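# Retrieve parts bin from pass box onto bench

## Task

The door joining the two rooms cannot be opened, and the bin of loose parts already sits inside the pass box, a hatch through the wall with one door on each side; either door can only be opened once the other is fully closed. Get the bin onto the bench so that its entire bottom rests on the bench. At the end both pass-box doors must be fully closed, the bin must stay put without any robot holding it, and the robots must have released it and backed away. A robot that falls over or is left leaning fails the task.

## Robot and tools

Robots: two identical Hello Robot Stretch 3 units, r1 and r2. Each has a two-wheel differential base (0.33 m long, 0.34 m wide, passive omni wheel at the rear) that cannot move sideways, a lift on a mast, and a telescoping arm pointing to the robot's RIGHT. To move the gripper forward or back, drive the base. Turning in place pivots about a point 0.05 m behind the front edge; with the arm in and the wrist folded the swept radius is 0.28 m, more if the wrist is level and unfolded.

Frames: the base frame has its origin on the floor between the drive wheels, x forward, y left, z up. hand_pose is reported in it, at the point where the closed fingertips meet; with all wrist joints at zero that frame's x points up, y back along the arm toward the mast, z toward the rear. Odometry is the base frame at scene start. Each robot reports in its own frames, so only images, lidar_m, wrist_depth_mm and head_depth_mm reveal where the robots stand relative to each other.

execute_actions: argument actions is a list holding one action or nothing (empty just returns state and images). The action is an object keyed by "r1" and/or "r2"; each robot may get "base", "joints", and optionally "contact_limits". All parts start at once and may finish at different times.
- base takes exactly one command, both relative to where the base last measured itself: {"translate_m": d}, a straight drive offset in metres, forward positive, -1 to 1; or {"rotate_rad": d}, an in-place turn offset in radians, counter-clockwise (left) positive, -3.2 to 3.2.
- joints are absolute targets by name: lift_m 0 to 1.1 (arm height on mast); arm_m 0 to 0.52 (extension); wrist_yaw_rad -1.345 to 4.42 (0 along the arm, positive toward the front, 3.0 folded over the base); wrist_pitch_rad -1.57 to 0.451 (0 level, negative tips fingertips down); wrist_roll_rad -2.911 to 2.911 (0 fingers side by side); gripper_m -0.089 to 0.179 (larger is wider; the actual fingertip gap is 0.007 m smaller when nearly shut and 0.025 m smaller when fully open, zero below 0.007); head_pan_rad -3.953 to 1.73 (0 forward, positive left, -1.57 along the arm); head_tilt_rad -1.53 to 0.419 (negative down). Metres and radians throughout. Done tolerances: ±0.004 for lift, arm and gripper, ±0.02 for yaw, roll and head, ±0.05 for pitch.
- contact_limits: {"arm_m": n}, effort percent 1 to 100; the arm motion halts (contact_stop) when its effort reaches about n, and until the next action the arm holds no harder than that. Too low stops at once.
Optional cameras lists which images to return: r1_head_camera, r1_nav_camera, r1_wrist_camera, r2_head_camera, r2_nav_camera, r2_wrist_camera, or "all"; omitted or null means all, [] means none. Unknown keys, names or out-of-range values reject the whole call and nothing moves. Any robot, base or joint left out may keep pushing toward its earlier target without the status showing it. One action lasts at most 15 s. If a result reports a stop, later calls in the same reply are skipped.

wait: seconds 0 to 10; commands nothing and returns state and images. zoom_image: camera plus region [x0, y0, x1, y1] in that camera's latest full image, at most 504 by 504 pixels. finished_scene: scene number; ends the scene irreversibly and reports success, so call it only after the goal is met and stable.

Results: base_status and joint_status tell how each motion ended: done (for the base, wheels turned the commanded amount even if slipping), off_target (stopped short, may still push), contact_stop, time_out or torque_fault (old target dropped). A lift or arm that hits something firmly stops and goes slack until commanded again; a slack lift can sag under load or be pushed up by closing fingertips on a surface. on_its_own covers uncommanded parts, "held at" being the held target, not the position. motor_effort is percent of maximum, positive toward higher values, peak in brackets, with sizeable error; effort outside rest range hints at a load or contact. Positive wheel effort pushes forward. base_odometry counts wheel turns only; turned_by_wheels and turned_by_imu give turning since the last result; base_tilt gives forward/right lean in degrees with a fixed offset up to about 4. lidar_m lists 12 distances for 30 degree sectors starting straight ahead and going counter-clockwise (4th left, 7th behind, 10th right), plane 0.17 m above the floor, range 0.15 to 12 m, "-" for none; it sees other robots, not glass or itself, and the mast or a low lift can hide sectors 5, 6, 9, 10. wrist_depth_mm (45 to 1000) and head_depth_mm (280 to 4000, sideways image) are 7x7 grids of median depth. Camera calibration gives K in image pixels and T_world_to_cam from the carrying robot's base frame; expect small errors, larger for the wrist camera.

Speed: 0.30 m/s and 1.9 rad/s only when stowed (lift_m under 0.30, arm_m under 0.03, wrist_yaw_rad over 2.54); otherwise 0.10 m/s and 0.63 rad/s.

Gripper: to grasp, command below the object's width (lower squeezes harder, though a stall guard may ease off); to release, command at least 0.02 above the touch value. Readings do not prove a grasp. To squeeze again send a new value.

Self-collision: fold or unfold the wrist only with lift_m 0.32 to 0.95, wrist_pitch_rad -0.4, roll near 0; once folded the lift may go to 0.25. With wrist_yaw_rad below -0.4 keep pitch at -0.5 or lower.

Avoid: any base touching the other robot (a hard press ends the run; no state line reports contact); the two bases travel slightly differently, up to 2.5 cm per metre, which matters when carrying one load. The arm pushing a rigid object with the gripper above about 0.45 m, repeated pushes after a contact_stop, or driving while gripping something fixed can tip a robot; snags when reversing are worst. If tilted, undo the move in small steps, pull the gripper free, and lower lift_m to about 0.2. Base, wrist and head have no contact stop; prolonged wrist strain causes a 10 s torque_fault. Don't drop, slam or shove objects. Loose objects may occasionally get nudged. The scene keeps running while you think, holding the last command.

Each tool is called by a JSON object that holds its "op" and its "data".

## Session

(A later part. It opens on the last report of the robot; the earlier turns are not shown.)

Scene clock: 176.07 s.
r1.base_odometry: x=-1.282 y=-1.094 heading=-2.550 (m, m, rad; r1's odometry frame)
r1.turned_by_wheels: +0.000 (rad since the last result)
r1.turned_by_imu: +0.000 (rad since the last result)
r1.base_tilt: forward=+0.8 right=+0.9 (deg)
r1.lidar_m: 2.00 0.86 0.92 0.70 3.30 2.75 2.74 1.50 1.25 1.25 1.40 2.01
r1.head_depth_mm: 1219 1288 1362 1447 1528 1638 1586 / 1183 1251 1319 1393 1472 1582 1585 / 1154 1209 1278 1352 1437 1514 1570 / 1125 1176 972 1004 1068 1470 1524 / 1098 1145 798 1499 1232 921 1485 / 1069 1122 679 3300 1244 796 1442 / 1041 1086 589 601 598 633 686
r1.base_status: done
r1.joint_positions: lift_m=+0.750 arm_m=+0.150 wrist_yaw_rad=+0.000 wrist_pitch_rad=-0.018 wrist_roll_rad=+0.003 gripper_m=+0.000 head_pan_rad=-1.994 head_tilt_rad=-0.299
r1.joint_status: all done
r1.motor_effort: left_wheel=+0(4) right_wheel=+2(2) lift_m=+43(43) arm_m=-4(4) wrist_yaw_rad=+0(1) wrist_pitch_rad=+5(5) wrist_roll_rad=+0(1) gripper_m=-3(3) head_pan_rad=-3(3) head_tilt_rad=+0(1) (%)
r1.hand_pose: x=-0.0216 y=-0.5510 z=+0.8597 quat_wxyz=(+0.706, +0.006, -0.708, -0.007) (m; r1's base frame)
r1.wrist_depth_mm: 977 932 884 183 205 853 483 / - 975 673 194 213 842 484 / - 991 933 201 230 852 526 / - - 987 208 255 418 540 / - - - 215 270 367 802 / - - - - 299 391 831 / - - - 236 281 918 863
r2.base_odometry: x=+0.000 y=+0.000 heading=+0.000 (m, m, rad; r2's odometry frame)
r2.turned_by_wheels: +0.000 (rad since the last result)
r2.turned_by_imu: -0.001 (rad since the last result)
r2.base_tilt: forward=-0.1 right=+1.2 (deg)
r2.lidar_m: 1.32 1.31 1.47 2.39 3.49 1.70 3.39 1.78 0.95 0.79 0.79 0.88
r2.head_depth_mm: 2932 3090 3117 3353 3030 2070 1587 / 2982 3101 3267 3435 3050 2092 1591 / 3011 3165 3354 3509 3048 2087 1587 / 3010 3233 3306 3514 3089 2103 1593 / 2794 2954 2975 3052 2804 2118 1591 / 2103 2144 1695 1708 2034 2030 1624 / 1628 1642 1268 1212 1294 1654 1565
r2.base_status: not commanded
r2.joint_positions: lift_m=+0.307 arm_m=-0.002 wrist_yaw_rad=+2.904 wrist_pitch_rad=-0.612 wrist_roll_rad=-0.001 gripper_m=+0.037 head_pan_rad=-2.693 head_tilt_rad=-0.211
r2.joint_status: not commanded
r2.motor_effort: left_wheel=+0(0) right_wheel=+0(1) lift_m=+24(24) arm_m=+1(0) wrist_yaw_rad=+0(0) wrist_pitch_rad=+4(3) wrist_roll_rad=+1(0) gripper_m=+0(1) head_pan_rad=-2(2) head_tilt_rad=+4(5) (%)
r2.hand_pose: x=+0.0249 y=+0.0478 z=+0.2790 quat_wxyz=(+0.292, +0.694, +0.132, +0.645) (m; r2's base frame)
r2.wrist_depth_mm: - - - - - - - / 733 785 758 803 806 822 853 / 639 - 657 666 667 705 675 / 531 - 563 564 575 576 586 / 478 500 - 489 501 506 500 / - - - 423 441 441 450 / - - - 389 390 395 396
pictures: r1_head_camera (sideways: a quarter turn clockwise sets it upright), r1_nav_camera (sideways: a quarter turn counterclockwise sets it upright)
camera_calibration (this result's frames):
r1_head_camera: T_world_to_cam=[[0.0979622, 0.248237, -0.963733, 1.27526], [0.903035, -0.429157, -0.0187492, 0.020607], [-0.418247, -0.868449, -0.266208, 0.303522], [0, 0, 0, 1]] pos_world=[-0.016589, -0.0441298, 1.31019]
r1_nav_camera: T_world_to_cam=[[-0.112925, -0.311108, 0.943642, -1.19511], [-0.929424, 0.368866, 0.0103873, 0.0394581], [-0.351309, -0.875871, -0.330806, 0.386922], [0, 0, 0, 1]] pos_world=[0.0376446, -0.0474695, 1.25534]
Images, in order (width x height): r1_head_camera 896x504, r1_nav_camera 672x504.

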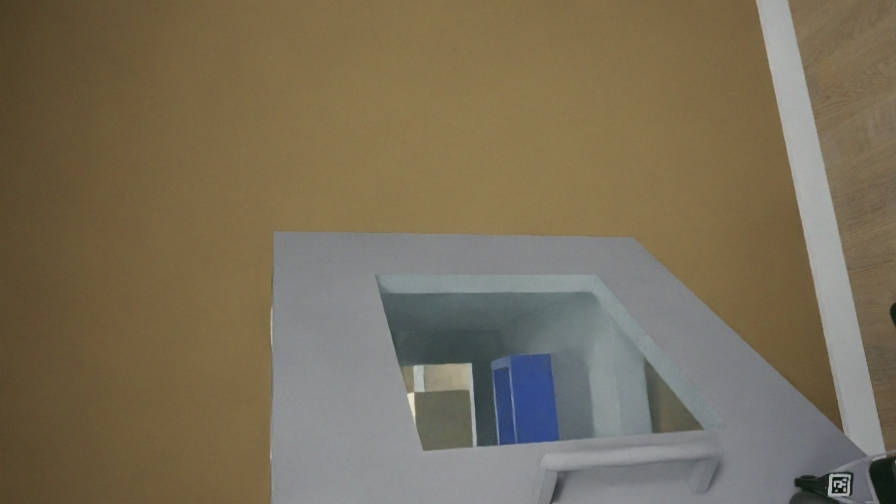

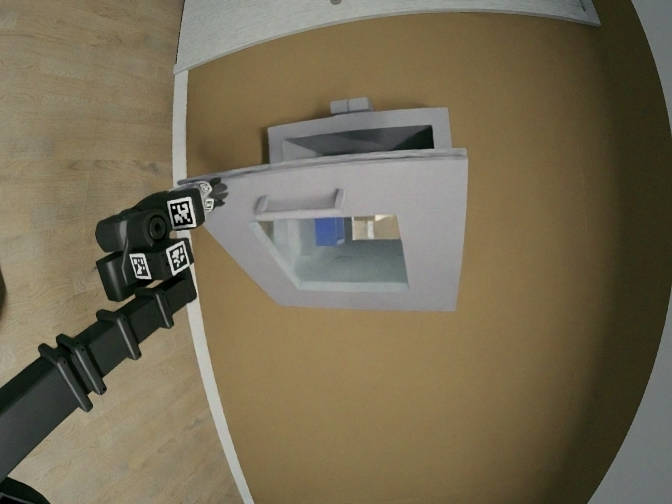

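{"op": "execute_actions", "data": {"actions": [{"r1":{"joints":{"arm_m":0.05}}}], "cameras": []}}

{"op": "execute_actions", "data": {"actions": [{"r1":{"joints":{"lift_m":0.42}}}], "cameras": []}}

{"op": "execute_actions", "data": {"actions": [{"r1":{"base":{"translate_m":0.3},"joints":{"arm_m":0.28}}}], "cameras": []}}

{"op": "execute_actions", "data": {"actions": [{"r1":{"joints":{"lift_m":0.53,"wrist_pitch_rad":0.45,"head_pan_rad":-1.7,"head_tilt_rad":-0.6}}}], "cameras": ["r1_head_camera","r1_nav_camera"]}}

Scene clock: 191.00 s.
r1.base_odometry: x=-1.282 y=-1.094 heading=-2.550 (m, m, rad; r1's odometry frame)
r1.turned_by_wheels: +0.000 (rad since the last result)
r1.turned_by_imu: +0.000 (rad since the last result)
r1.base_tilt: forward=+0.8 right=+0.9 (deg)
r1.lidar_m: 2.00 0.86 0.92 0.71 3.27 2.75 2.74 1.50 1.25 1.25 1.40 2.01
r1.head_depth_mm: 1221 1289 1366 1442 1539 1644 1591 / 1185 1246 1316 1393 1476 1583 1591 / 1155 1211 1276 1351 1433 1520 1567 / 1127 1178 972 1004 1066 1464 1525 / 1096 1150 799 1505 1226 923 1486 / 1066 1116 678 3307 1239 795 1441 / 1041 1087 589 601 599 634 670
r1.base_status: not commanded
r1.joint_positions: lift_m=+0.750 arm_m=+0.050 wrist_yaw_rad=+0.000 wrist_pitch_rad=-0.018 wrist_roll_rad=+0.003 gripper_m=+0.000 head_pan_rad=-1.994 head_tilt_rad=-0.299
r1.joint_status: all done
r1.motor_effort: left_wheel=+0(0) right_wheel=+1(1) lift_m=+44(43) arm_m=-4(4) wrist_yaw_rad=+1(0) wrist_pitch_rad=+5(5) wrist_roll_rad=-1(1) gripper_m=-3(3) head_pan_rad=-3(3) head_tilt_rad=+0(1) (%)
r1.hand_pose: x=-0.0216 y=-0.4510 z=+0.8597 quat_wxyz=(+0.706, +0.006, -0.708, -0.007) (m; r1's base frame)
r1.wrist_depth_mm: - - 981 284 - 796 790 / - - - 296 - 800 801 / - - - 305 989 778 834 / - - - 315 403 526 852 / - - - 337 407 582 894 / - - - - - 975 934 / - - - - - - 968
r2.base_odometry: x=+0.000 y=+0.000 heading=+0.000 (m, m, rad; r2's odometry frame)
r2.turned_by_wheels: +0.000 (rad since the last result)
r2.turned_by_imu: -0.001 (rad since the last result)
r2.base_tilt: forward=-0.1 right=+1.1 (deg)
r2.lidar_m: 1.32 1.31 1.47 2.39 3.49 1.71 3.41 1.78 0.95 0.79 0.79 0.89
r2.head_depth_mm: 2926 3076 3266 3271 3004 2087 1574 / 3008 3092 3251 3380 3011 2087 1591 / 3027 3133 3301 3517 3067 2074 1600 / 3026 3179 3334 3495 3082 2112 1595 / 2814 2975 3011 3071 2806 2092 1603 / 2118 2129 1687 1704 2032 2032 1611 / 1654 1636 1266 1206 1280 1680 1557
r2.base_status: not commanded
r2.joint_positions: lift_m=+0.307 arm_m=-0.002 wrist_yaw_rad=+2.904 wrist_pitch_rad=-0.612 wrist_roll_rad=-0.001 gripper_m=+0.037 head_pan_rad=-2.693 head_tilt_rad=-0.211
r2.joint_status: not commanded
r2.motor_effort: left_wheel=+0(0) right_wheel=-1(2) lift_m=+24(24) arm_m=+1(1) wrist_yaw_rad=+0(0) wrist_pitch_rad=+3(4) wrist_roll_rad=+1(0) gripper_m=-1(0) head_pan_rad=-3(3) head_tilt_rad=+5(4) (%)
r2.hand_pose: x=+0.0249 y=+0.0478 z=+0.2790 quat_wxyz=(+0.292, +0.694, +0.132, +0.645) (m; r2's base frame)
r2.wrist_depth_mm: - - - - - - - / 734 776 773 789 799 810 837 / 633 - 639 662 677 674 706 / 545 - 557 548 571 572 569 / 473 488 - 495 500 502 503 / - - - 423 437 440 448 / - - - 389 387 390 399
pictures: none
No camera images: the call's "cameras" was empty. Leave "cameras" out to get every camera's image.

Scene clock: 194.83 s.
r1.base_odometry: x=-1.282 y=-1.094 heading=-2.550 (m, m, rad; r1's odometry frame)
r1.turned_by_wheels: +0.000 (rad since the last result)
r1.turned_by_imu: +0.000 (rad since the last result)
r1.base_tilt: forward=+0.8 right=+0.9 (deg)
r1.lidar_m: 2.00 0.86 0.92 0.70 3.28 2.75 2.74 1.50 1.26 1.25 1.40 2.01
r1.head_depth_mm: 1221 1283 1366 1440 1524 1635 1585 / 1187 1247 1314 1398 1479 1581 1593 / 1155 1211 1278 1353 1434 1519 1571 / 1125 1180 973 1005 1066 1465 1535 / 1096 1148 800 1491 1231 927 1483 / 1068 1121 679 3270 1240 795 1442 / 1044 1087 589 599 599 634 669
r1.base_status: not commanded
r1.joint_positions: lift_m=+0.421 arm_m=+0.050 wrist_yaw_rad=+0.000 wrist_pitch_rad=-0.018 wrist_roll_rad=+0.003 gripper_m=+0.000 head_pan_rad=-1.994 head_tilt_rad=-0.299
r1.joint_status: all done
r1.motor_effort: left_wheel=+0(0) right_wheel=+1(2) lift_m=+15(37) arm_m=-4(4) wrist_yaw_rad=+1(1) wrist_pitch_rad=+5(5) wrist_roll_rad=-1(1) gripper_m=-3(3) head_pan_rad=-2(2) head_tilt_rad=-1(1) (%)
r1.hand_pose: x=-0.0216 y=-0.4510 z=+0.5308 quat_wxyz=(+0.706, +0.006, -0.708, -0.007) (m; r1's base frame)
r1.wrist_depth_mm: - - 973 753 674 498 778 / - - - 959 914 854 824 / - - - - 944 897 837 / - - - - 951 929 878 / - - - - 996 931 897 / - - - - - 991 914 / 904 908 894 879 866 847 839
r2.base_odometry: x=+0.000 y=+0.000 heading=+0.000 (m, m, rad; r2's odometry frame)
r2.turned_by_wheels: +0.000 (rad since the last result)
r2.turned_by_imu: -0.001 (rad since the last result)
r2.base_tilt: forward=-0.1 right=+1.1 (deg)
r2.lidar_m: 1.31 1.31 1.47 2.39 3.49 1.70 3.40 1.79 0.95 0.79 0.79 0.88
r2.head_depth_mm: 2933 3054 3144 3380 2971 2070 1582 / 2977 3110 3210 3413 3049 2088 1590 / 3053 3152 3292 3444 3092 2094 1594 / 3072 3186 3269 3484 3039 2102 1599 / 2795 2957 2982 3061 2799 2126 1598 / 2115 2133 1696 1700 2043 2024 1620 / 1638 1645 1261 1206 1296 1665 1562
r2.base_status: not commanded
r2.joint_positions: lift_m=+0.307 arm_m=-0.002 wrist_yaw_rad=+2.904 wrist_pitch_rad=-0.612 wrist_roll_rad=-0.001 gripper_m=+0.037 head_pan_rad=-2.693 head_tilt_rad=-0.211
r2.joint_status: not commanded
r2.motor_effort: left_wheel=+0(0) right_wheel=+0(1) lift_m=+24(24) arm_m=+0(1) wrist_yaw_rad=+0(0) wrist_pitch_rad=+3(3) wrist_roll_rad=+0(1) gripper_m=+0(0) head_pan_rad=-3(3) head_tilt_rad=+4(4) (%)
r2.hand_pose: x=+0.0249 y=+0.0478 z=+0.2790 quat_wxyz=(+0.292, +0.694, +0.132, +0.645) (m; r2's base frame)
r2.wrist_depth_mm: - - - - - - - / 746 792 783 801 822 841 856 / 639 - 650 659 682 686 695 / 550 - 568 567 569 567 586 / 477 496 - 485 506 499 505 / - - - 429 439 443 447 / - - - 384 395 389 398
pictures: none
No camera images: the call's "cameras" was empty. Leave "cameras" out to get every camera's image.

Scene clock: 198.83 s.
r1.base_odometry: x=-1.531 y=-1.262 heading=-2.550 (m, m, rad; r1's odometry frame)
r1.turned_by_wheels: +0.000 (rad since the last result)
r1.turned_by_imu: +0.000 (rad since the last result)
r1.base_tilt: forward=+0.8 right=+0.9 (deg)
r1.lidar_m: 1.71 1.92 0.67 2.09 0.74 3.03 2.96 1.57 1.31 1.31 1.45 1.72
r1.head_depth_mm: 1279 1346 1432 1509 1609 1724 1590 / 1246 1310 1044 1173 1250 1656 1593 / 1215 1277 739 1268 767 916 1585 / 1181 1237 635 663 705 754 1527 / 1148 1205 1609 3442 1319 1495 1531 / 1121 1169 1210 1630 1170 1442 1494 / 1093 1140 1175 1081 1313 1397 1458
r1.base_status: done
r1.joint_positions: lift_m=+0.421 arm_m=+0.280 wrist_yaw_rad=+0.000 wrist_pitch_rad=-0.018 wrist_roll_rad=+0.003 gripper_m=+0.000 head_pan_rad=-1.994 head_tilt_rad=-0.299
r1.joint_status: all done
r1.motor_effort: left_wheel=+0(5) right_wheel=+1(7) lift_m=+14(15) arm_m=+3(3) wrist_yaw_rad=+0(2) wrist_pitch_rad=+5(5) wrist_roll_rad=-1(0) gripper_m=-2(2) head_pan_rad=-3(2) head_tilt_rad=+0(1) (%)
r1.hand_pose: x=-0.0216 y=-0.6805 z=+0.5308 quat_wxyz=(+0.706, +0.006, -0.708, -0.007) (m; r1's base frame)
r1.wrist_depth_mm: 881 836 789 756 728 505 480 / 943 865 836 799 747 703 680 / 995 915 873 819 777 740 699 / - 955 921 860 796 761 709 / - - 948 886 838 782 740 / - - - - 846 817 754 / 909 908 891 869 857 805 782
r2.base_odometry: x=+0.000 y=+0.000 heading=+0.000 (m, m, rad; r2's odometry frame)
r2.turned_by_wheels: +0.000 (rad since the last result)
r2.turned_by_imu: -0.001 (rad since the last result)
r2.base_tilt: forward=-0.2 right=+1.2 (deg)
r2.lidar_m: 1.31 1.31 1.47 2.39 3.49 1.70 3.39 1.78 0.95 0.79 0.79 0.88
r2.head_depth_mm: 2962 3024 3189 3313 2986 2054 1587 / 2978 3090 3207 3411 3079 2067 1589 / 3077 3149 3273 3437 3033 2111 1588 / 3033 3210 3329 3517 3085 2090 1599 / 2791 2985 3024 2996 2804 2131 1609 / 2102 2147 1710 1717 2038 2017 1607 / 1644 1635 1252 1202 1292 1649 1561
r2.base_status: not commanded
r2.joint_positions: lift_m=+0.307 arm_m=-0.002 wrist_yaw_rad=+2.904 wrist_pitch_rad=-0.612 wrist_roll_rad=-0.001 gripper_m=+0.037 head_pan_rad=-2.693 head_tilt_rad=-0.211
r2.joint_status: not commanded
r2.motor_effort: left_wheel=+0(0) right_wheel=+0(2) lift_m=+24(24) arm_m=+1(1) wrist_yaw_rad=+0(0) wrist_pitch_rad=+4(3) wrist_roll_rad=+0(1) gripper_m=+0(0) head_pan_rad=-3(2) head_tilt_rad=+4(5) (%)
r2.hand_pose: x=+0.0249 y=+0.0478 z=+0.2790 quat_wxyz=(+0.292, +0.694, +0.132, +0.645) (m; r2's base frame)
r2.wrist_depth_mm: - - - - - - - / 734 796 801 800 807 858 827 / 642 - 659 660 655 693 674 / 535 - 561 558 564 580 582 / 479 488 - 489 499 498 497 / - - - 429 446 444 443 / - - - 388 390 390 405
pictures: none
No camera images: the call's "cameras" was empty. Leave "cameras" out to get every camera's image.

Scene clock: 200.67 s.
r1.base_odometry: x=-1.531 y=-1.262 heading=-2.550 (m, m, rad; r1's odometry frame)
r1.turned_by_wheels: +0.000 (rad since the last result)
r1.turned_by_imu: +0.000 (rad since the last result)
r1.base_tilt: forward=+0.8 right=+0.9 (deg)
r1.lidar_m: 1.71 1.92 0.67 2.09 0.75 3.04 2.96 1.58 1.31 1.31 1.45 1.71
r1.head_depth_mm: 916 589 640 727 1693 1528 1273 / 1064 - 1376 1471 1631 1523 1264 / 1066 3285 1420 1505 1708 1517 1297 / 1057 1021 1148 1507 1706 1598 1205 / 1103 1212 1350 1513 1691 - 1233 / 1107 1219 1352 1526 1695 1505 1256 / 1109 1222 1351 1519 1692 1498 1260
r1.base_status: not commanded
r1.joint_positions: lift_m=+0.529 arm_m=+0.280 wrist_yaw_rad=+0.000 wrist_pitch_rad=+0.429 wrist_roll_rad=+0.003 gripper_m=+0.000 head_pan_rad=-1.707 head_tilt_rad=-0.592
r1.joint_status: all done
r1.motor_effort: left_wheel=+0(0) right_wheel=+2(1) lift_m=+51(56) arm_m=+3(3) wrist_yaw_rad=+0(1) wrist_pitch_rad=+6(8) wrist_roll_rad=+0(1) gripper_m=-2(2) head_pan_rad=+2(17) head_tilt_rad=-3(19) (%)
r1.hand_pose: x=-0.0215 y=-0.6678 z=+0.7526 quat_wxyz=(+0.690, -0.150, -0.692, +0.150) (m; r1's base frame)
r1.wrist_depth_mm: - - - 978 726 778 767 / - - - 968 897 - 918 / - - 972 901 628 - 987 / - 968 939 885 823 - - / - 960 903 874 810 777 746 / 980 920 877 - 756 718 674 / 957 883 841 795 761 713 667
r2.base_odometry: x=+0.000 y=+0.000 heading=+0.000 (m, m, rad; r2's odometry frame)
r2.turned_by_wheels: +0.000 (rad since the last result)
r2.turned_by_imu: +0.000 (rad since the last result)
r2.base_tilt: forward=-0.2 right=+0.9 (deg)
r2.lidar_m: 1.31 1.31 1.47 2.38 3.49 1.70 3.40 1.79 0.95 0.79 0.79 0.88
r2.head_depth_mm: 2936 3095 3221 3329 3019 2061 1579 / 2952 3073 3238 3403 3034 2085 1597 / 3039 3205 3303 3445 3040 2090 1601 / 3034 3210 3339 3530 3047 2101 1594 / 2817 2923 3046 3086 2758 2090 1601 / 2111 2151 1687 1700 2016 2034 1610 / 1654 1633 1262 1210 1287 1653 1561
r2.base_status: not commanded
r2.joint_positions: lift_m=+0.307 arm_m=-0.002 wrist_yaw_rad=+2.904 wrist_pitch_rad=-0.612 wrist_roll_rad=-0.001 gripper_m=+0.037 head_pan_rad=-2.693 head_tilt_rad=-0.211
r2.joint_status: not commanded
r2.motor_effort: left_wheel=+0(0) right_wheel=-1(1) lift_m=+24(24) arm_m=+1(1) wrist_yaw_rad=+0(0) wrist_pitch_rad=+3(4) wrist_roll_rad=+0(0) gripper_m=+0(0) head_pan_rad=-2(3) head_tilt_rad=+5(4) (%)
r2.hand_pose: x=+0.0249 y=+0.0478 z=+0.2790 quat_wxyz=(+0.292, +0.694, +0.132, +0.645) (m; r2's base frame)
r2.wrist_depth_mm: - - - - - - - / 736 790 794 794 810 844 823 / 640 - 648 659 660 665 693 / 536 - 549 555 574 566 586 / 478 479 - 488 489 504 507 / - - - 428 440 444 447 / - - - 389 387 392 396
pictures: r1_head_camera (sideways: a quarter turn clockwise sets it upright), r1_nav_camera (sideways: a quarter turn counterclockwise sets it upright)
camera_calibration (this result's frames):
r1_head_camera: T_world_to_cam=[[0.06023, 0.530925, -0.845275, 1.12092], [0.988352, -0.150288, -0.0239725, 0.0268784], [-0.139762, -0.833985, -0.533793, 0.650035], [0, 0, 0, 1]] pos_world=[-0.00322802, -0.0489665, 1.29512]
r1_nav_camera: T_world_to_cam=[[-0.0556605, -0.587006, 0.807667, -1.0181], [-0.99592, 0.0901894, -0.00308499, 0.0574046], [-0.0710321, -0.804543, -0.589631, 0.721997], [0, 0, 0, 1]] pos_world=[0.0517875, -0.021929, 1.24817]
Images, in order (width x height): r1_head_camera 896x504, r1_nav_camera 672x504.

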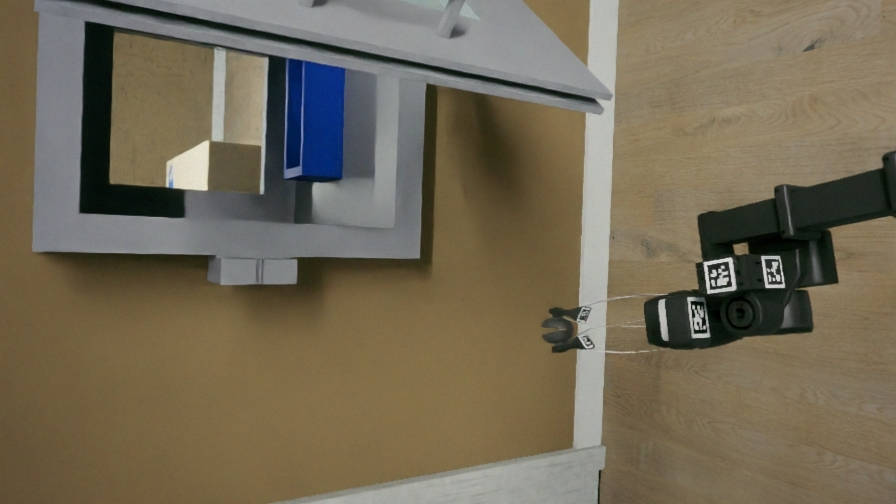

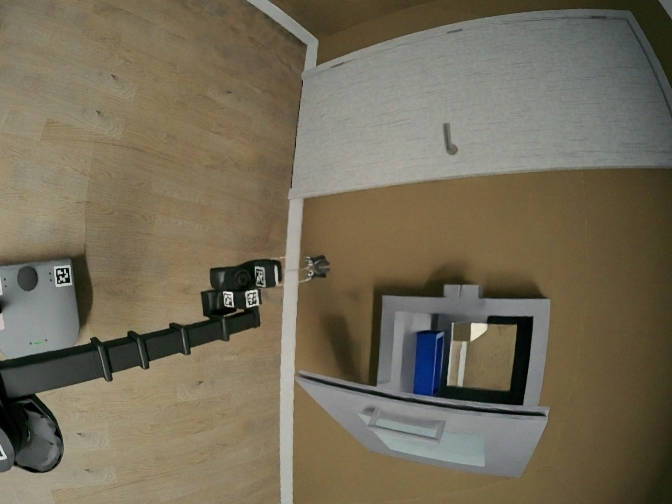

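{"op": "execute_actions", "data": {"actions": [{"r1":{"base":{"translate_m":-0.3},"joints":{"arm_m":0.36}}}], "cameras": ["r1_head_camera","r1_nav_camera"]}}

Scene clock: 207.23 s.
r1.base_odometry: x=-1.282 y=-1.094 heading=-2.548 (m, m, rad; r1's odometry frame)
r1.turned_by_wheels: +0.002 (rad since the last result)
r1.turned_by_imu: +0.002 (rad since the last result)
r1.base_tilt: forward=+0.9 right=+0.9 (deg)
r1.lidar_m: 2.00 0.86 0.93 0.70 3.29 2.75 2.74 1.50 1.25 1.25 1.40 2.00
r1.head_depth_mm: 764 853 1198 1419 1618 1527 1273 / 630 987 1179 1011 1622 1520 1275 / 527 572 1340 848 1591 1513 1299 / 452 492 549 624 715 - 1265 / 449 1440 1316 1166 725 1424 1261 / 969 1073 1118 1451 1661 1500 1258 / 1018 1122 1299 1450 1668 1492 1254
r1.base_status: done
r1.joint_positions: lift_m=+0.529 arm_m=+0.359 wrist_yaw_rad=+0.017 wrist_pitch_rad=+0.425 wrist_roll_rad=-0.045 gripper_m=+0.000 head_pan_rad=-1.707 head_tilt_rad=-0.593
r1.joint_status: all done
r1.on_its_own: left_wheel is at rest, and its effort (+22) is outside its rest range (-18 to +18); right_wheel is at rest, and its effort (-36) is outside its rest range (-18 to +18); wrist_yaw_rad is at rest, and its effort (-16) is outside its rest range (-12 to +12)
r1.motor_effort: left_wheel=+22(23) right_wheel=-36(37) lift_m=+51(51) arm_m=+7(8) wrist_yaw_rad=-16(18) wrist_pitch_rad=+8(10) wrist_roll_rad=+28(29) gripper_m=-2(3) head_pan_rad=+2(2) head_tilt_rad=-2(3) (%)
r1.hand_pose: x=-0.0173 y=-0.7477 z=+0.7518 quat_wxyz=(+0.706, -0.147, -0.677, +0.152) (m; r1's base frame)
r1.wrist_depth_mm: - 953 918 714 763 756 539 / 975 930 571 829 973 914 550 / 935 877 794 818 - - 549 / 880 845 790 804 - 970 550 / 847 820 753 629 703 687 518 / 826 787 753 - 445 420 398 / 781 756 708 658 626 600 564
r2.base_odometry: x=+0.000 y=+0.000 heading=+0.000 (m, m, rad; r2's odometry frame)
r2.turned_by_wheels: +0.000 (rad since the last result)
r2.turned_by_imu: -0.002 (rad since the last result)
r2.base_tilt: forward=-0.2 right=+1.0 (deg)
r2.lidar_m: 1.32 1.31 1.46 2.38 3.48 1.70 3.40 1.78 0.95 0.79 0.79 0.89
r2.head_depth_mm: 2964 3049 3196 3315 3035 2067 1589 / 3030 3115 3201 3351 3027 2060 1585 / 3067 3173 3293 3493 3030 2082 1598 / 3001 3243 3391 3520 3074 2094 1594 / 2837 2945 3003 3054 2802 2121 1595 / 2132 2113 1714 1708 2029 2013 1612 / 1634 1631 1256 1203 1300 1652 1564
r2.base_status: not commanded
r2.joint_positions: lift_m=+0.307 arm_m=-0.002 wrist_yaw_rad=+2.904 wrist_pitch_rad=-0.612 wrist_roll_rad=-0.001 gripper_m=+0.037 head_pan_rad=-2.693 head_tilt_rad=-0.211
r2.joint_status: not commanded
r2.motor_effort: left_wheel=+0(0) right_wheel=-1(1) lift_m=+24(24) arm_m=+1(1) wrist_yaw_rad=+0(0) wrist_pitch_rad=+3(3) wrist_roll_rad=+0(0) gripper_m=+0(0) head_pan_rad=-2(2) head_tilt_rad=+4(5) (%)
r2.hand_pose: x=+0.0249 y=+0.0478 z=+0.2790 quat_wxyz=(+0.292, +0.694, +0.132, +0.645) (m; r2's base frame)
r2.wrist_depth_mm: - - - - - - - / 765 805 809 804 816 820 850 / 642 - 659 658 670 672 678 / 537 - 558 557 574 580 585 / 480 503 - 496 499 503 503 / - - - 427 437 439 443 / - - - 388 391 398 399
pictures: r1_head_camera (sideways: a quarter turn clockwise sets it upright), r1_nav_camera (sideways: a quarter turn counterclockwise sets it upright)
camera_calibration (this result's frames):
r1_head_camera: T_world_to_cam=[[0.06024, 0.531976, -0.844614, 1.12006], [0.988393, -0.150013, -0.0239904, 0.0269015], [-0.139465, -0.833365, -0.534839, 0.651393], [0, 0, 0, 1]] pos_world=[-0.00321471, -0.0489605, 1.29505]
r1_nav_camera: T_world_to_cam=[[-0.0556502, -0.58801, 0.806937, -1.01715], [-0.995942, 0.0899457, -0.00314201, 0.057479], [-0.070733, -0.803837, -0.590629, 0.723293], [0, 0, 0, 1]] pos_world=[0.051802, -0.0218518, 1.24815]
Images, in order (width x height): r1_head_camera 896x504, r1_nav_camera 672x504.

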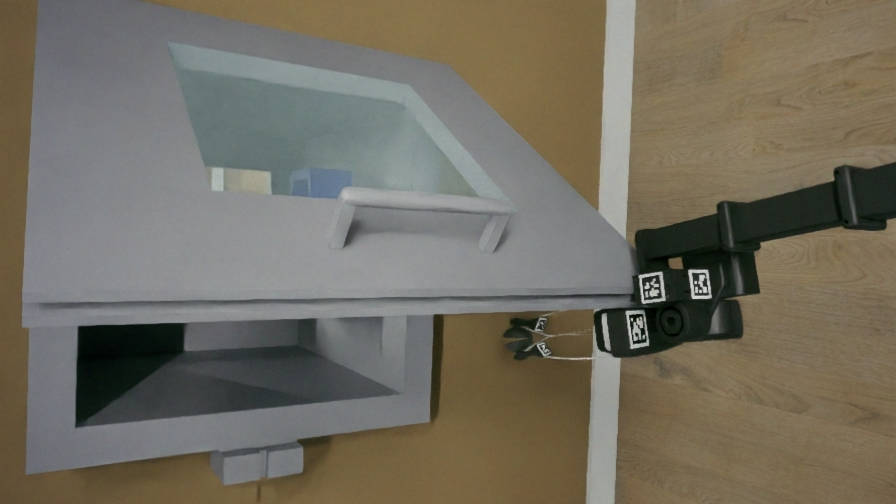

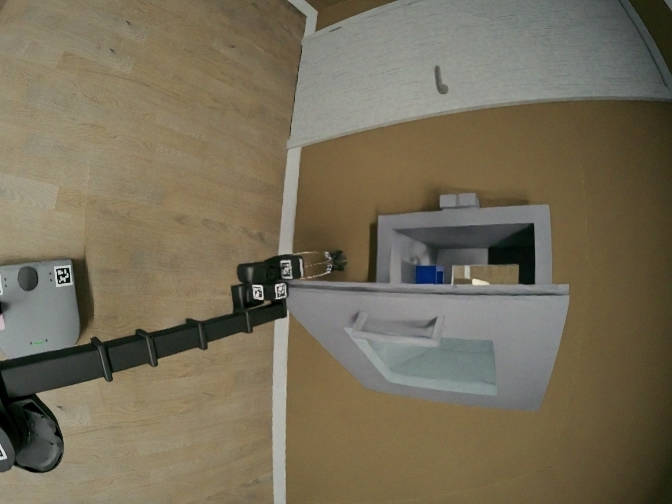

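{"op": "execute_actions", "data": {"actions": [{"r1":{"base":{"translate_m":0.08}}}], "cameras": []}}

{"op": "execute_actions", "data": {"actions": [{"r1":{"joints":{"arm_m":0.22,"wrist_roll_rad":0,"wrist_yaw_rad":0}}}], "cameras": []}}

{"op": "execute_actions", "data": {"actions": [{"r1":{"base":{"translate_m":-0.2}}}], "cameras": ["r1_head_camera","r1_nav_camera"]}}

Scene clock: 216.93 s.
r1.base_odometry: x=-1.349 y=-1.139 heading=-2.548 (m, m, rad; r1's odometry frame)
r1.turned_by_wheels: +0.000 (rad since the last result)
r1.turned_by_imu: -0.001 (rad since the last result)
r1.base_tilt: forward=+0.8 right=+0.9 (deg)
r1.lidar_m: 1.92 0.82 0.80 0.70 3.37 2.83 2.82 1.52 1.27 1.26 1.42 1.93
r1.head_depth_mm: 636 852 1025 1155 1640 1519 1277 / 521 568 1273 888 1640 1521 1269 / 446 488 550 627 749 1516 1298 / 1036 3486 1363 1191 1602 - 1264 / 1023 1379 1316 1464 1668 1429 1261 / 918 985 1129 1473 1672 1503 1257 / 1069 1178 1309 1481 1676 1494 1250
r1.base_status: done
r1.joint_positions: lift_m=+0.529 arm_m=+0.360 wrist_yaw_rad=+0.002 wrist_pitch_rad=+0.428 wrist_roll_rad=-0.005 gripper_m=+0.000 head_pan_rad=-1.707 head_tilt_rad=-0.593
r1.joint_status: not commanded
r1.motor_effort: left_wheel=-1(26) right_wheel=+2(29) lift_m=+51(52) arm_m=+3(8) wrist_yaw_rad=-3(18) wrist_pitch_rad=+7(7) wrist_roll_rad=+4(28) gripper_m=-3(3) head_pan_rad=+2(2) head_tilt_rad=-3(2) (%)
r1.hand_pose: x=-0.0209 y=-0.7478 z=+0.7524 quat_wxyz=(+0.693, -0.149, -0.689, +0.150) (m; r1's base frame)
r1.wrist_depth_mm: - 968 893 690 765 770 627 / 984 915 878 570 978 962 648 / 964 879 832 557 - - 649 / 910 832 794 611 - 984 666 / 876 835 780 756 711 668 630 / 833 789 765 - 458 443 418 / 804 774 716 675 638 595 575
r2.base_odometry: x=+0.000 y=+0.000 heading=+0.000 (m, m, rad; r2's odometry frame)
r2.turned_by_wheels: +0.000 (rad since the last result)
r2.turned_by_imu: -0.001 (rad since the last result)
r2.base_tilt: forward=-0.1 right=+1.0 (deg)
r2.lidar_m: 1.32 1.31 1.47 2.39 3.49 1.71 3.40 1.78 0.95 0.79 0.79 0.89
r2.head_depth_mm: 2956 3058 3162 3290 3009 2100 1578 / 2985 3122 3268 3396 3029 2103 1585 / 3013 3153 3268 3498 3052 2106 1590 / 3066 3192 3320 3513 3056 2105 1590 / 2819 2977 3010 3015 2800 2130 1601 / 2133 2154 1698 1707 2035 2039 1616 / 1636 1622 1265 1200 1299 1652 1553
r2.base_status: not commanded
r2.joint_positions: lift_m=+0.307 arm_m=-0.002 wrist_yaw_rad=+2.904 wrist_pitch_rad=-0.612 wrist_roll_rad=-0.001 gripper_m=+0.037 head_pan_rad=-2.693 head_tilt_rad=-0.211
r2.joint_status: not commanded
r2.motor_effort: left_wheel=+0(0) right_wheel=-1(1) lift_m=+24(24) arm_m=+0(0) wrist_yaw_rad=+0(0) wrist_pitch_rad=+3(3) wrist_roll_rad=+1(1) gripper_m=+0(0) head_pan_rad=-2(2) head_tilt_rad=+4(5) (%)
r2.hand_pose: x=+0.0249 y=+0.0478 z=+0.2790 quat_wxyz=(+0.292, +0.694, +0.132, +0.645) (m; r2's base frame)
r2.wrist_depth_mm: - - - - - - - / 744 786 786 806 809 830 846 / 636 - 663 672 653 662 697 / 546 - 547 553 584 574 578 / 478 482 - 494 499 502 504 / - - - 423 441 447 448 / - - - 387 392 394 396
pictures: none
No camera images: the call's "cameras" was empty. Leave "cameras" out to get every camera's image.

Scene clock: 219.23 s.
r1.base_odometry: x=-1.349 y=-1.139 heading=-2.548 (m, m, rad; r1's odometry frame)
r1.turned_by_wheels: +0.000 (rad since the last result)
r1.turned_by_imu: +0.000 (rad since the last result)
r1.base_tilt: forward=+0.8 right=+0.9 (deg)
r1.lidar_m: 1.92 0.82 0.80 0.70 3.38 2.82 2.82 1.52 1.27 1.26 1.42 1.93
r1.head_depth_mm: 636 856 1027 1159 1642 1524 1273 / 521 567 1274 886 1647 1509 1268 / 446 485 551 630 749 1512 1296 / 1034 3461 1358 1191 1601 1508 - / 1027 1377 1321 1461 1637 1595 1231 / 917 982 1131 1467 1674 1493 1258 / 1073 1178 1310 1477 1683 1498 1256
r1.base_status: not commanded
r1.joint_positions: lift_m=+0.529 arm_m=+0.220 wrist_yaw_rad=+0.001 wrist_pitch_rad=+0.429 wrist_roll_rad=-0.005 gripper_m=+0.000 head_pan_rad=-1.707 head_tilt_rad=-0.593
r1.joint_status: all done
r1.motor_effort: left_wheel=+0(1) right_wheel=+2(1) lift_m=+51(51) arm_m=-4(6) wrist_yaw_rad=+0(1) wrist_pitch_rad=+6(7) wrist_roll_rad=+3(2) gripper_m=-3(2) head_pan_rad=+2(1) head_tilt_rad=-3(2) (%)
r1.hand_pose: x=-0.0211 y=-0.6083 z=+0.7526 quat_wxyz=(+0.693, -0.150, -0.689, +0.150) (m; r1's base frame)
r1.wrist_depth_mm: - - - 769 764 774 131 / - - - 909 989 964 129 / - - 981 691 - - 128 / - - 963 894 - - 613 / - 954 927 885 851 835 585 / 997 950 912 - 754 725 683 / 962 898 843 819 769 724 678
r2.base_odometry: x=+0.000 y=+0.000 heading=+0.000 (m, m, rad; r2's odometry frame)
r2.turned_by_wheels: +0.000 (rad since the last result)
r2.turned_by_imu: -0.001 (rad since the last result)
r2.base_tilt: forward=-0.1 right=+1.0 (deg)
r2.lidar_m: 1.31 1.31 1.47 2.39 3.49 1.71 3.41 1.78 0.95 0.79 0.79 0.88
r2.head_depth_mm: 2975 3023 3101 3375 3026 2098 1577 / 2945 3073 3264 3397 3046 2062 1591 / 3047 3155 3329 3458 3061 2082 1604 / 3043 3205 3350 3487 3041 2096 1600 / 2831 2950 2989 3003 2779 2106 1597 / 2112 2147 1709 1712 2005 2017 1605 / 1632 1641 1255 1201 1292 1653 1555
r2.base_status: not commanded
r2.joint_positions: lift_m=+0.307 arm_m=-0.002 wrist_yaw_rad=+2.904 wrist_pitch_rad=-0.612 wrist_roll_rad=-0.001 gripper_m=+0.037 head_pan_rad=-2.693 head_tilt_rad=-0.211
r2.joint_status: not commanded
r2.motor_effort: left_wheel=+0(0) right_wheel=-1(1) lift_m=+24(24) arm_m=+0(0) wrist_yaw_rad=+0(0) wrist_pitch_rad=+4(3) wrist_roll_rad=+0(0) gripper_m=-1(0) head_pan_rad=-2(3) head_tilt_rad=+5(4) (%)
r2.hand_pose: x=+0.0249 y=+0.0478 z=+0.2790 quat_wxyz=(+0.292, +0.694, +0.132, +0.645) (m; r2's base frame)
r2.wrist_depth_mm: - - - - - - - / 723 786 792 820 816 814 837 / 630 - 654 669 672 676 688 / 554 - 557 558 554 584 590 / 477 491 - 491 507 500 503 / - - - 426 436 438 448 / - - - 389 391 397 398
pictures: none
No camera images: the call's "cameras" was empty. Leave "cameras" out to get every camera's image.

Scene clock: 222.17 s.
r1.base_odometry: x=-1.183 y=-1.027 heading=-2.548 (m, m, rad; r1's odometry frame)
r1.turned_by_wheels: +0.000 (rad since the last result)
r1.turned_by_imu: +0.000 (rad since the last result)
r1.base_tilt: forward=+0.8 right=+0.9 (deg)
r1.lidar_m: 2.12 0.95 1.14 0.72 3.15 2.63 2.62 1.47 1.23 1.23 1.38 2.13
r1.head_depth_mm: 1013 1116 1241 1394 1585 1526 1270 / 643 811 1182 1347 1585 1514 1266 / 361 391 464 557 725 1474 1300 / 843 3225 1297 1131 556 641 - / 1004 - 1323 1419 1593 1595 1233 / 996 1449 1365 1420 1624 1500 1259 / 951 1075 1097 1428 1634 1499 1256
r1.base_status: done
r1.joint_positions: lift_m=+0.529 arm_m=+0.220 wrist_yaw_rad=+0.002 wrist_pitch_rad=+0.434 wrist_roll_rad=-0.004 gripper_m=+0.000 head_pan_rad=-1.707 head_tilt_rad=-0.594
r1.joint_status: not commanded
r1.motor_effort: left_wheel=+0(11) right_wheel=+2(18) lift_m=+51(51) arm_m=-1(3) wrist_yaw_rad=-2(37) wrist_pitch_rad=+5(7) wrist_roll_rad=+3(3) gripper_m=-3(4) head_pan_rad=+2(2) head_tilt_rad=-2(3) (%)
r1.hand_pose: x=-0.0209 y=-0.6077 z=+0.7538 quat_wxyz=(+0.692, -0.151, -0.689, +0.152) (m; r1's base frame)
r1.wrist_depth_mm: - - 798 751 764 606 783 / - - 854 960 992 587 737 / - - 706 - - 568 181 / - 996 746 - - 550 195 / - 961 673 - 831 536 210 / 971 909 843 - 555 532 229 / 934 876 823 780 729 683 655
r2.base_odometry: x=+0.000 y=+0.000 heading=+0.000 (m, m, rad; r2's odometry frame)
r2.turned_by_wheels: +0.000 (rad since the last result)
r2.turned_by_imu: -0.001 (rad since the last result)
r2.base_tilt: forward=-0.3 right=+1.1 (deg)
r2.lidar_m: 1.32 1.31 1.47 2.39 3.49 1.70 3.41 1.78 0.95 0.79 0.79 0.88
r2.head_depth_mm: 2958 3040 3224 3304 3028 2090 1572 / 3018 3111 3222 3386 3068 2092 1593 / 2984 3139 3258 3474 3112 2086 1583 / 3018 3197 3304 3545 3133 2076 1601 / 2767 2989 3057 3069 2760 2106 1605 / 2092 2155 1697 1711 2034 2045 1605 / 1635 1632 1264 1200 1289 1660 1565
r2.base_status: not commanded
r2.joint_positions: lift_m=+0.307 arm_m=-0.002 wrist_yaw_rad=+2.904 wrist_pitch_rad=-0.612 wrist_roll_rad=-0.001 gripper_m=+0.037 head_pan_rad=-2.693 head_tilt_rad=-0.211
r2.joint_status: not commanded
r2.motor_effort: left_wheel=+0(0) right_wheel=-1(2) lift_m=+24(24) arm_m=+1(1) wrist_yaw_rad=+0(0) wrist_pitch_rad=+3(3) wrist_roll_rad=+1(0) gripper_m=-1(0) head_pan_rad=-2(3) head_tilt_rad=+4(5) (%)
r2.hand_pose: x=+0.0249 y=+0.0478 z=+0.2790 quat_wxyz=(+0.292, +0.694, +0.132, +0.645) (m; r2's base frame)
r2.wrist_depth_mm: - - - - - - - / 728 788 790 799 828 823 849 / 644 - 635 660 672 666 689 / 539 - 554 571 562 579 572 / 483 491 - 495 498 502 507 / - - - 424 439 443 445 / - - - 392 391 395 402
pictures: r1_head_camera (sideways: a quarter turn clockwise sets it upright), r1_nav_camera (sideways: a quarter turn counterclockwise sets it upright)
camera_calibration (this result's frames):
r1_head_camera: T_world_to_cam=[[0.0602437, 0.532015, -0.844589, 1.12003], [0.988394, -0.150009, -0.023991, 0.0269023], [-0.13946, -0.833341, -0.534878, 0.651444], [0, 0, 0, 1]] pos_world=[-0.00321452, -0.0489602, 1.29505]
r1_nav_camera: T_world_to_cam=[[-0.0556535, -0.588047, 0.80691, -1.01711], [-0.995942, 0.0899429, -0.00314414, 0.0574817], [-0.0707269, -0.80381, -0.590666, 0.723342], [0, 0, 0, 1]] pos_world=[0.0518024, -0.0218492, 1.24815]
Images, in order (width x height): r1_head_camera 896x504, r1_nav_camera 672x504.

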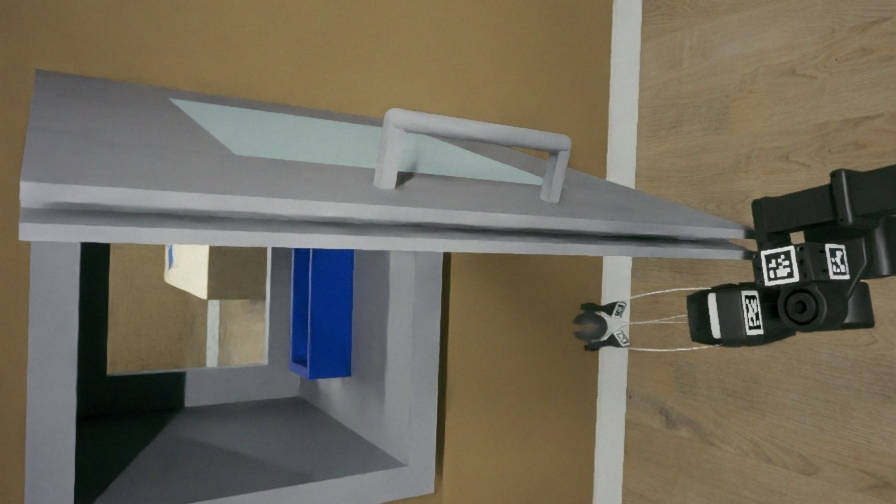

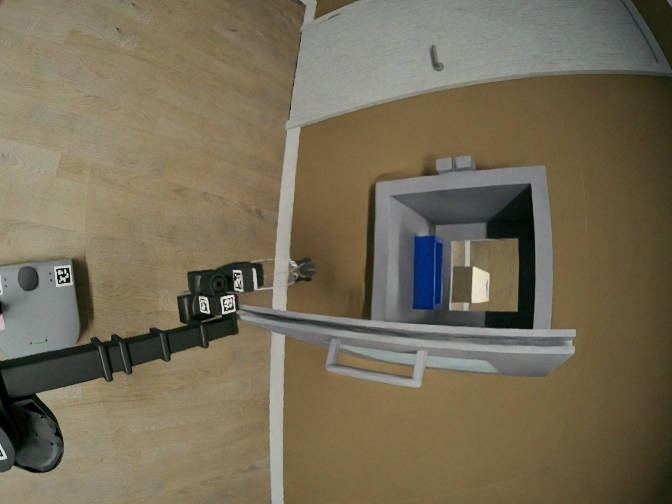

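Working. Continue.

{"op": "execute_actions", "data": {"actions": [{"r1":{"base":{"translate_m":-0.25}}}], "cameras": ["r1_head_camera","r1_nav_camera"]}}

Scene clock: 228.80 s.
r1.base_odometry: x=-0.976 y=-0.888 heading=-2.548 (m, m, rad; r1's odometry frame)
r1.turned_by_wheels: +0.000 (rad since the last result)
r1.turned_by_imu: +0.336 (rad since the last result)
r1.base_tilt: forward=+0.8 right=+0.9 (deg)
r1.lidar_m: 1.12 0.80 0.79 3.24 2.52 2.44 1.65 1.21 1.17 1.22 1.64 2.31
r1.head_depth_mm: 534 646 836 1178 1402 1493 1271 / 418 473 1418 1068 1421 1515 1272 / 349 387 441 492 554 1428 1290 / 313 342 379 427 492 572 - / 899 1144 1238 1521 1677 1566 1230 / 949 1040 1169 1610 1772 1498 1253 / 1185 1312 1484 1703 1832 1488 1254
r1.base_status: done
r1.joint_positions: lift_m=+0.530 arm_m=+0.220 wrist_yaw_rad=+0.011 wrist_pitch_rad=+0.426 wrist_roll_rad=-0.033 gripper_m=+0.000 head_pan_rad=-1.706 head_tilt_rad=-0.598
r1.joint_status: not commanded
r1.motor_effort: left_wheel=+5(40) right_wheel=-11(51) lift_m=+43(51) arm_m=+5(27) wrist_yaw_rad=-10(27) wrist_pitch_rad=+7(15) wrist_roll_rad=+20(40) gripper_m=-2(3) head_pan_rad=+2(2) head_tilt_rad=+0(1) (%)
r1.hand_pose: x=-0.0186 y=-0.6078 z=+0.7524 quat_wxyz=(+0.702, -0.148, -0.680, +0.151) (m; r1's base frame)
r1.wrist_depth_mm: - - - 823 759 742 492 / - - - 920 985 970 533 / - - - 783 - - 570 / - - - 789 - - 620 / - - - 869 840 753 569 / - - - - 570 518 449 / - - - 865 769 648 595
r2.base_odometry: x=+0.000 y=+0.000 heading=+0.000 (m, m, rad; r2's odometry frame)
r2.turned_by_wheels: +0.000 (rad since the last result)
r2.turned_by_imu: -0.002 (rad since the last result)
r2.base_tilt: forward=-0.1 right=+1.2 (deg)
r2.lidar_m: 1.32 1.31 1.47 2.39 3.49 1.71 3.40 1.78 0.95 0.79 0.79 0.88
r2.head_depth_mm: 2940 3073 3194 3377 2992 2077 1588 / 2960 3085 3265 3370 3028 2096 1586 / 3021 3195 3277 3411 3073 2090 1578 / 3066 3199 3296 3528 3041 2109 1601 / 2786 2973 3073 3038 2817 2110 1606 / 2133 2145 1686 1704 2043 2016 1620 / 1642 1635 1262 1197 1294 1661 1561
r2.base_status: not commanded
r2.joint_positions: lift_m=+0.307 arm_m=-0.002 wrist_yaw_rad=+2.904 wrist_pitch_rad=-0.612 wrist_roll_rad=-0.001 gripper_m=+0.037 head_pan_rad=-2.693 head_tilt_rad=-0.211
r2.joint_status: not commanded
r2.motor_effort: left_wheel=+0(1) right_wheel=-1(0) lift_m=+24(24) arm_m=+0(1) wrist_yaw_rad=+0(0) wrist_pitch_rad=+4(4) wrist_roll_rad=+1(0) gripper_m=+0(0) head_pan_rad=-3(3) head_tilt_rad=+5(5) (%)
r2.hand_pose: x=+0.0249 y=+0.0478 z=+0.2790 quat_wxyz=(+0.292, +0.694, +0.132, +0.645) (m; r2's base frame)
r2.wrist_depth_mm: - - - - - - - / 730 787 820 801 835 832 825 / 636 - 653 666 659 700 681 / 543 - 563 567 563 577 579 / 476 492 - 487 497 502 501 / - - - 425 441 437 443 / - - - 389 394 395 401
pictures: r1_head_camera (sideways: a quarter turn clockwise sets it upright), r1_nav_camera (sideways: a quarter turn counterclockwise sets it upright)
camera_calibration (this result's frames):
r1_head_camera: T_world_to_cam=[[0.0600694, 0.535612, -0.842325, 1.11707], [0.98859, -0.148696, -0.0240518, 0.0269801], [-0.138133, -0.83127, -0.538433, 0.656062], [0, 0, 0, 1]] pos_world=[-0.00315052, -0.0489426, 1.29483]
r1_nav_camera: T_world_to_cam=[[-0.055389, -0.59148, 0.804415, -1.01386], [-0.99605, 0.0887348, -0.00333832, 0.0577352], [-0.069405, -0.801422, -0.594058, 0.727746], [0, 0, 0, 1]] pos_world=[0.0518597, -0.0215685, 1.24808]
Images, in order (width x height): r1_head_camera 896x504, r1_nav_camera 672x504.

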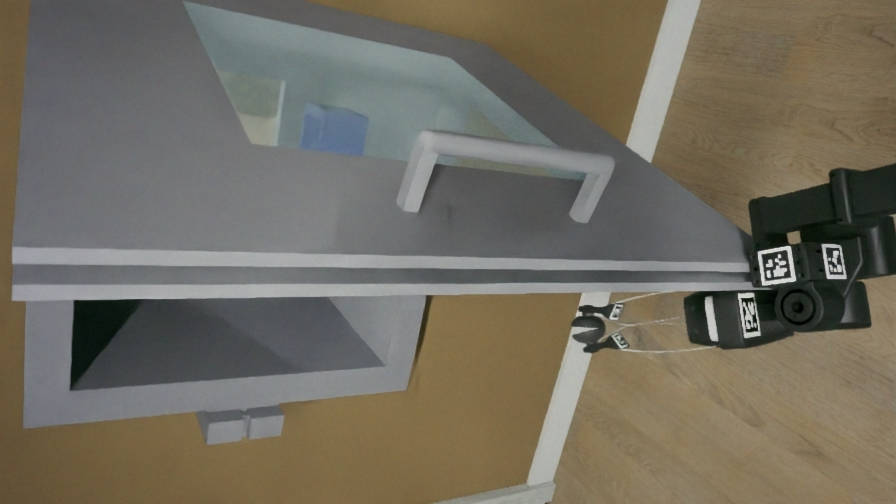

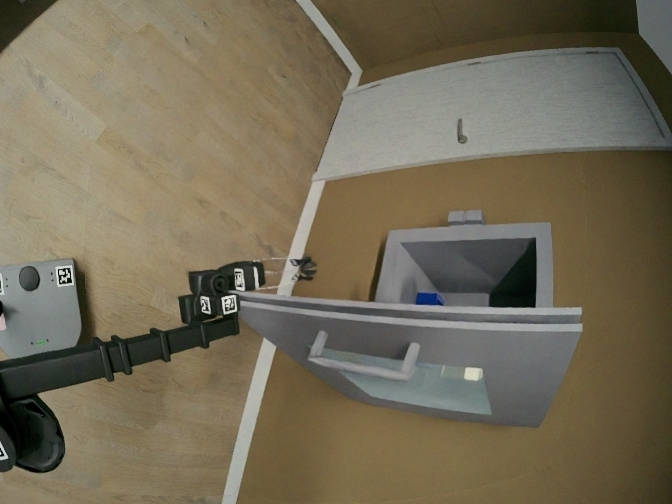

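{"op": "execute_actions", "data": {"actions": [{"r1":{"base":{"translate_m":0.1}}}], "cameras": ["r1_head_camera","r1_nav_camera"]}}

Scene clock: 248.50 s.
r1.base_odometry: x=-1.059 y=-0.943 heading=-2.548 (m, m, rad; r1's odometry frame)
r1.turned_by_wheels: +0.000 (rad since the last result)
r1.turned_by_imu: -0.001 (rad since the last result)
r1.base_tilt: forward=+0.8 right=+0.9 (deg)
r1.lidar_m: 1.02 1.03 0.73 3.19 2.61 2.52 1.72 1.26 1.22 1.27 1.73 2.22
r1.head_depth_mm: 339 386 480 555 1407 1516 1269 / 842 368 404 456 543 1432 1263 / 1038 1562 1347 1183 1576 1017 1289 / 1057 1288 1345 1501 1696 1526 - / 962 1066 1190 1589 1743 1588 1228 / 1185 1302 1476 1678 1810 1490 1251 / 1235 1375 1546 1753 1840 1489 1254
r1.base_status: done
r1.joint_positions: lift_m=+0.530 arm_m=+0.220 wrist_yaw_rad=+0.002 wrist_pitch_rad=+0.428 wrist_roll_rad=-0.007 gripper_m=+0.000 head_pan_rad=-1.706 head_tilt_rad=-0.598
r1.joint_status: not commanded
r1.motor_effort: left_wheel=-1(9) right_wheel=+1(6) lift_m=+42(42) arm_m=+3(4) wrist_yaw_rad=-2(11) wrist_pitch_rad=+7(7) wrist_roll_rad=+4(20) gripper_m=-2(3) head_pan_rad=+1(1) head_tilt_rad=-1(1) (%)
r1.hand_pose: x=-0.0209 y=-0.6078 z=+0.7527 quat_wxyz=(+0.693, -0.150, -0.689, +0.150) (m; r1's base frame)
r1.wrist_depth_mm: - - - - 754 761 707 / - - - - 976 - 863 / - - - 782 - - 959 / - - - - - - 939 / - - - - 840 744 731 / - - - - 785 696 608 / - - - 954 827 695 619
r2.base_odometry: x=+0.000 y=+0.000 heading=+0.000 (m, m, rad; r2's odometry frame)
r2.turned_by_wheels: +0.000 (rad since the last result)
r2.turned_by_imu: -0.001 (rad since the last result)
r2.base_tilt: forward=-0.1 right=+1.1 (deg)
r2.lidar_m: 1.31 1.31 1.47 2.39 3.48 1.70 3.40 1.78 0.95 0.79 0.79 0.88
r2.head_depth_mm: 2978 3011 3217 3395 3054 2067 1582 / 2968 3096 3208 3344 3028 2066 1593 / 3035 3078 3223 3429 3076 2106 1593 / 3091 3161 3367 3461 3053 2089 1598 / 2780 2960 3049 3073 2800 2116 1617 / 2108 2148 1716 1712 2035 2017 1601 / 1626 1646 1258 1200 1284 1651 1564
r2.base_status: not commanded
r2.joint_positions: lift_m=+0.307 arm_m=-0.002 wrist_yaw_rad=+2.904 wrist_pitch_rad=-0.612 wrist_roll_rad=-0.001 gripper_m=+0.037 head_pan_rad=-2.693 head_tilt_rad=-0.211
r2.joint_status: not commanded
r2.motor_effort: left_wheel=+0(0) right_wheel=-2(0) lift_m=+24(24) arm_m=+0(1) wrist_yaw_rad=+0(0) wrist_pitch_rad=+4(4) wrist_roll_rad=+0(0) gripper_m=+0(0) head_pan_rad=-3(3) head_tilt_rad=+4(5) (%)
r2.hand_pose: x=+0.0249 y=+0.0478 z=+0.2790 quat_wxyz=(+0.292, +0.694, +0.132, +0.645) (m; r2's base frame)
r2.wrist_depth_mm: - - - - - - - / 741 782 795 809 827 806 840 / 631 - 654 668 652 676 682 / 547 - 560 568 562 580 585 / 475 493 - 483 493 500 507 / - - - 431 439 447 436 / - - - 398 392 394 398
pictures: r1_head_camera (sideways: a quarter turn clockwise sets it upright), r1_nav_camera (sideways: a quarter turn counterclockwise sets it upright)
camera_calibration (this result's frames):
r1_head_camera: T_world_to_cam=[[0.0600694, 0.535612, -0.842325, 1.11708], [0.98859, -0.148696, -0.0240518, 0.0269801], [-0.138133, -0.83127, -0.538433, 0.656062], [0, 0, 0, 1]] pos_world=[-0.00315053, -0.0489426, 1.29483]
r1_nav_camera: T_world_to_cam=[[-0.0553891, -0.59148, 0.804415, -1.01386], [-0.99605, 0.0887349, -0.00333831, 0.0577352], [-0.0694051, -0.801422, -0.594058, 0.727746], [0, 0, 0, 1]] pos_world=[0.0518597, -0.0215685, 1.24808]
Images, in order (width x height): r1_head_camera 896x504, r1_nav_camera 672x504.

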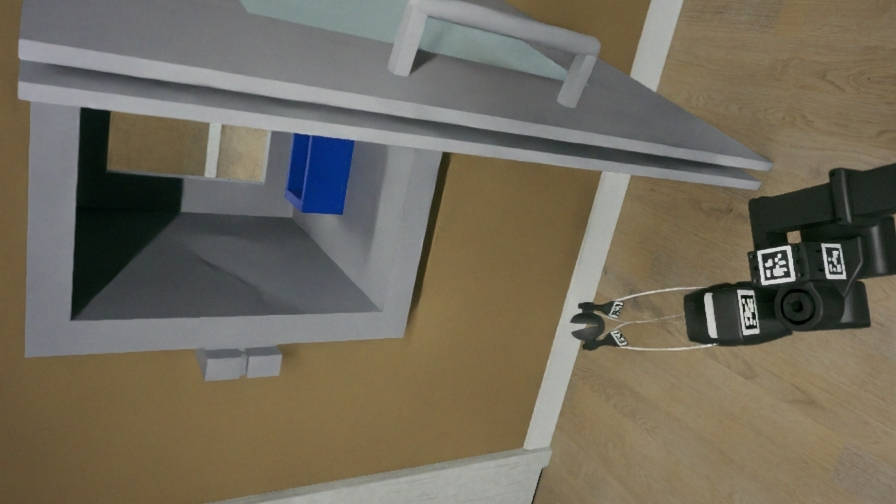

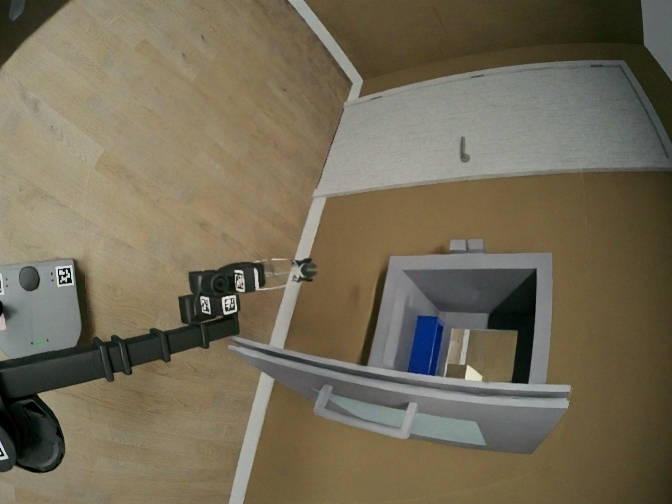

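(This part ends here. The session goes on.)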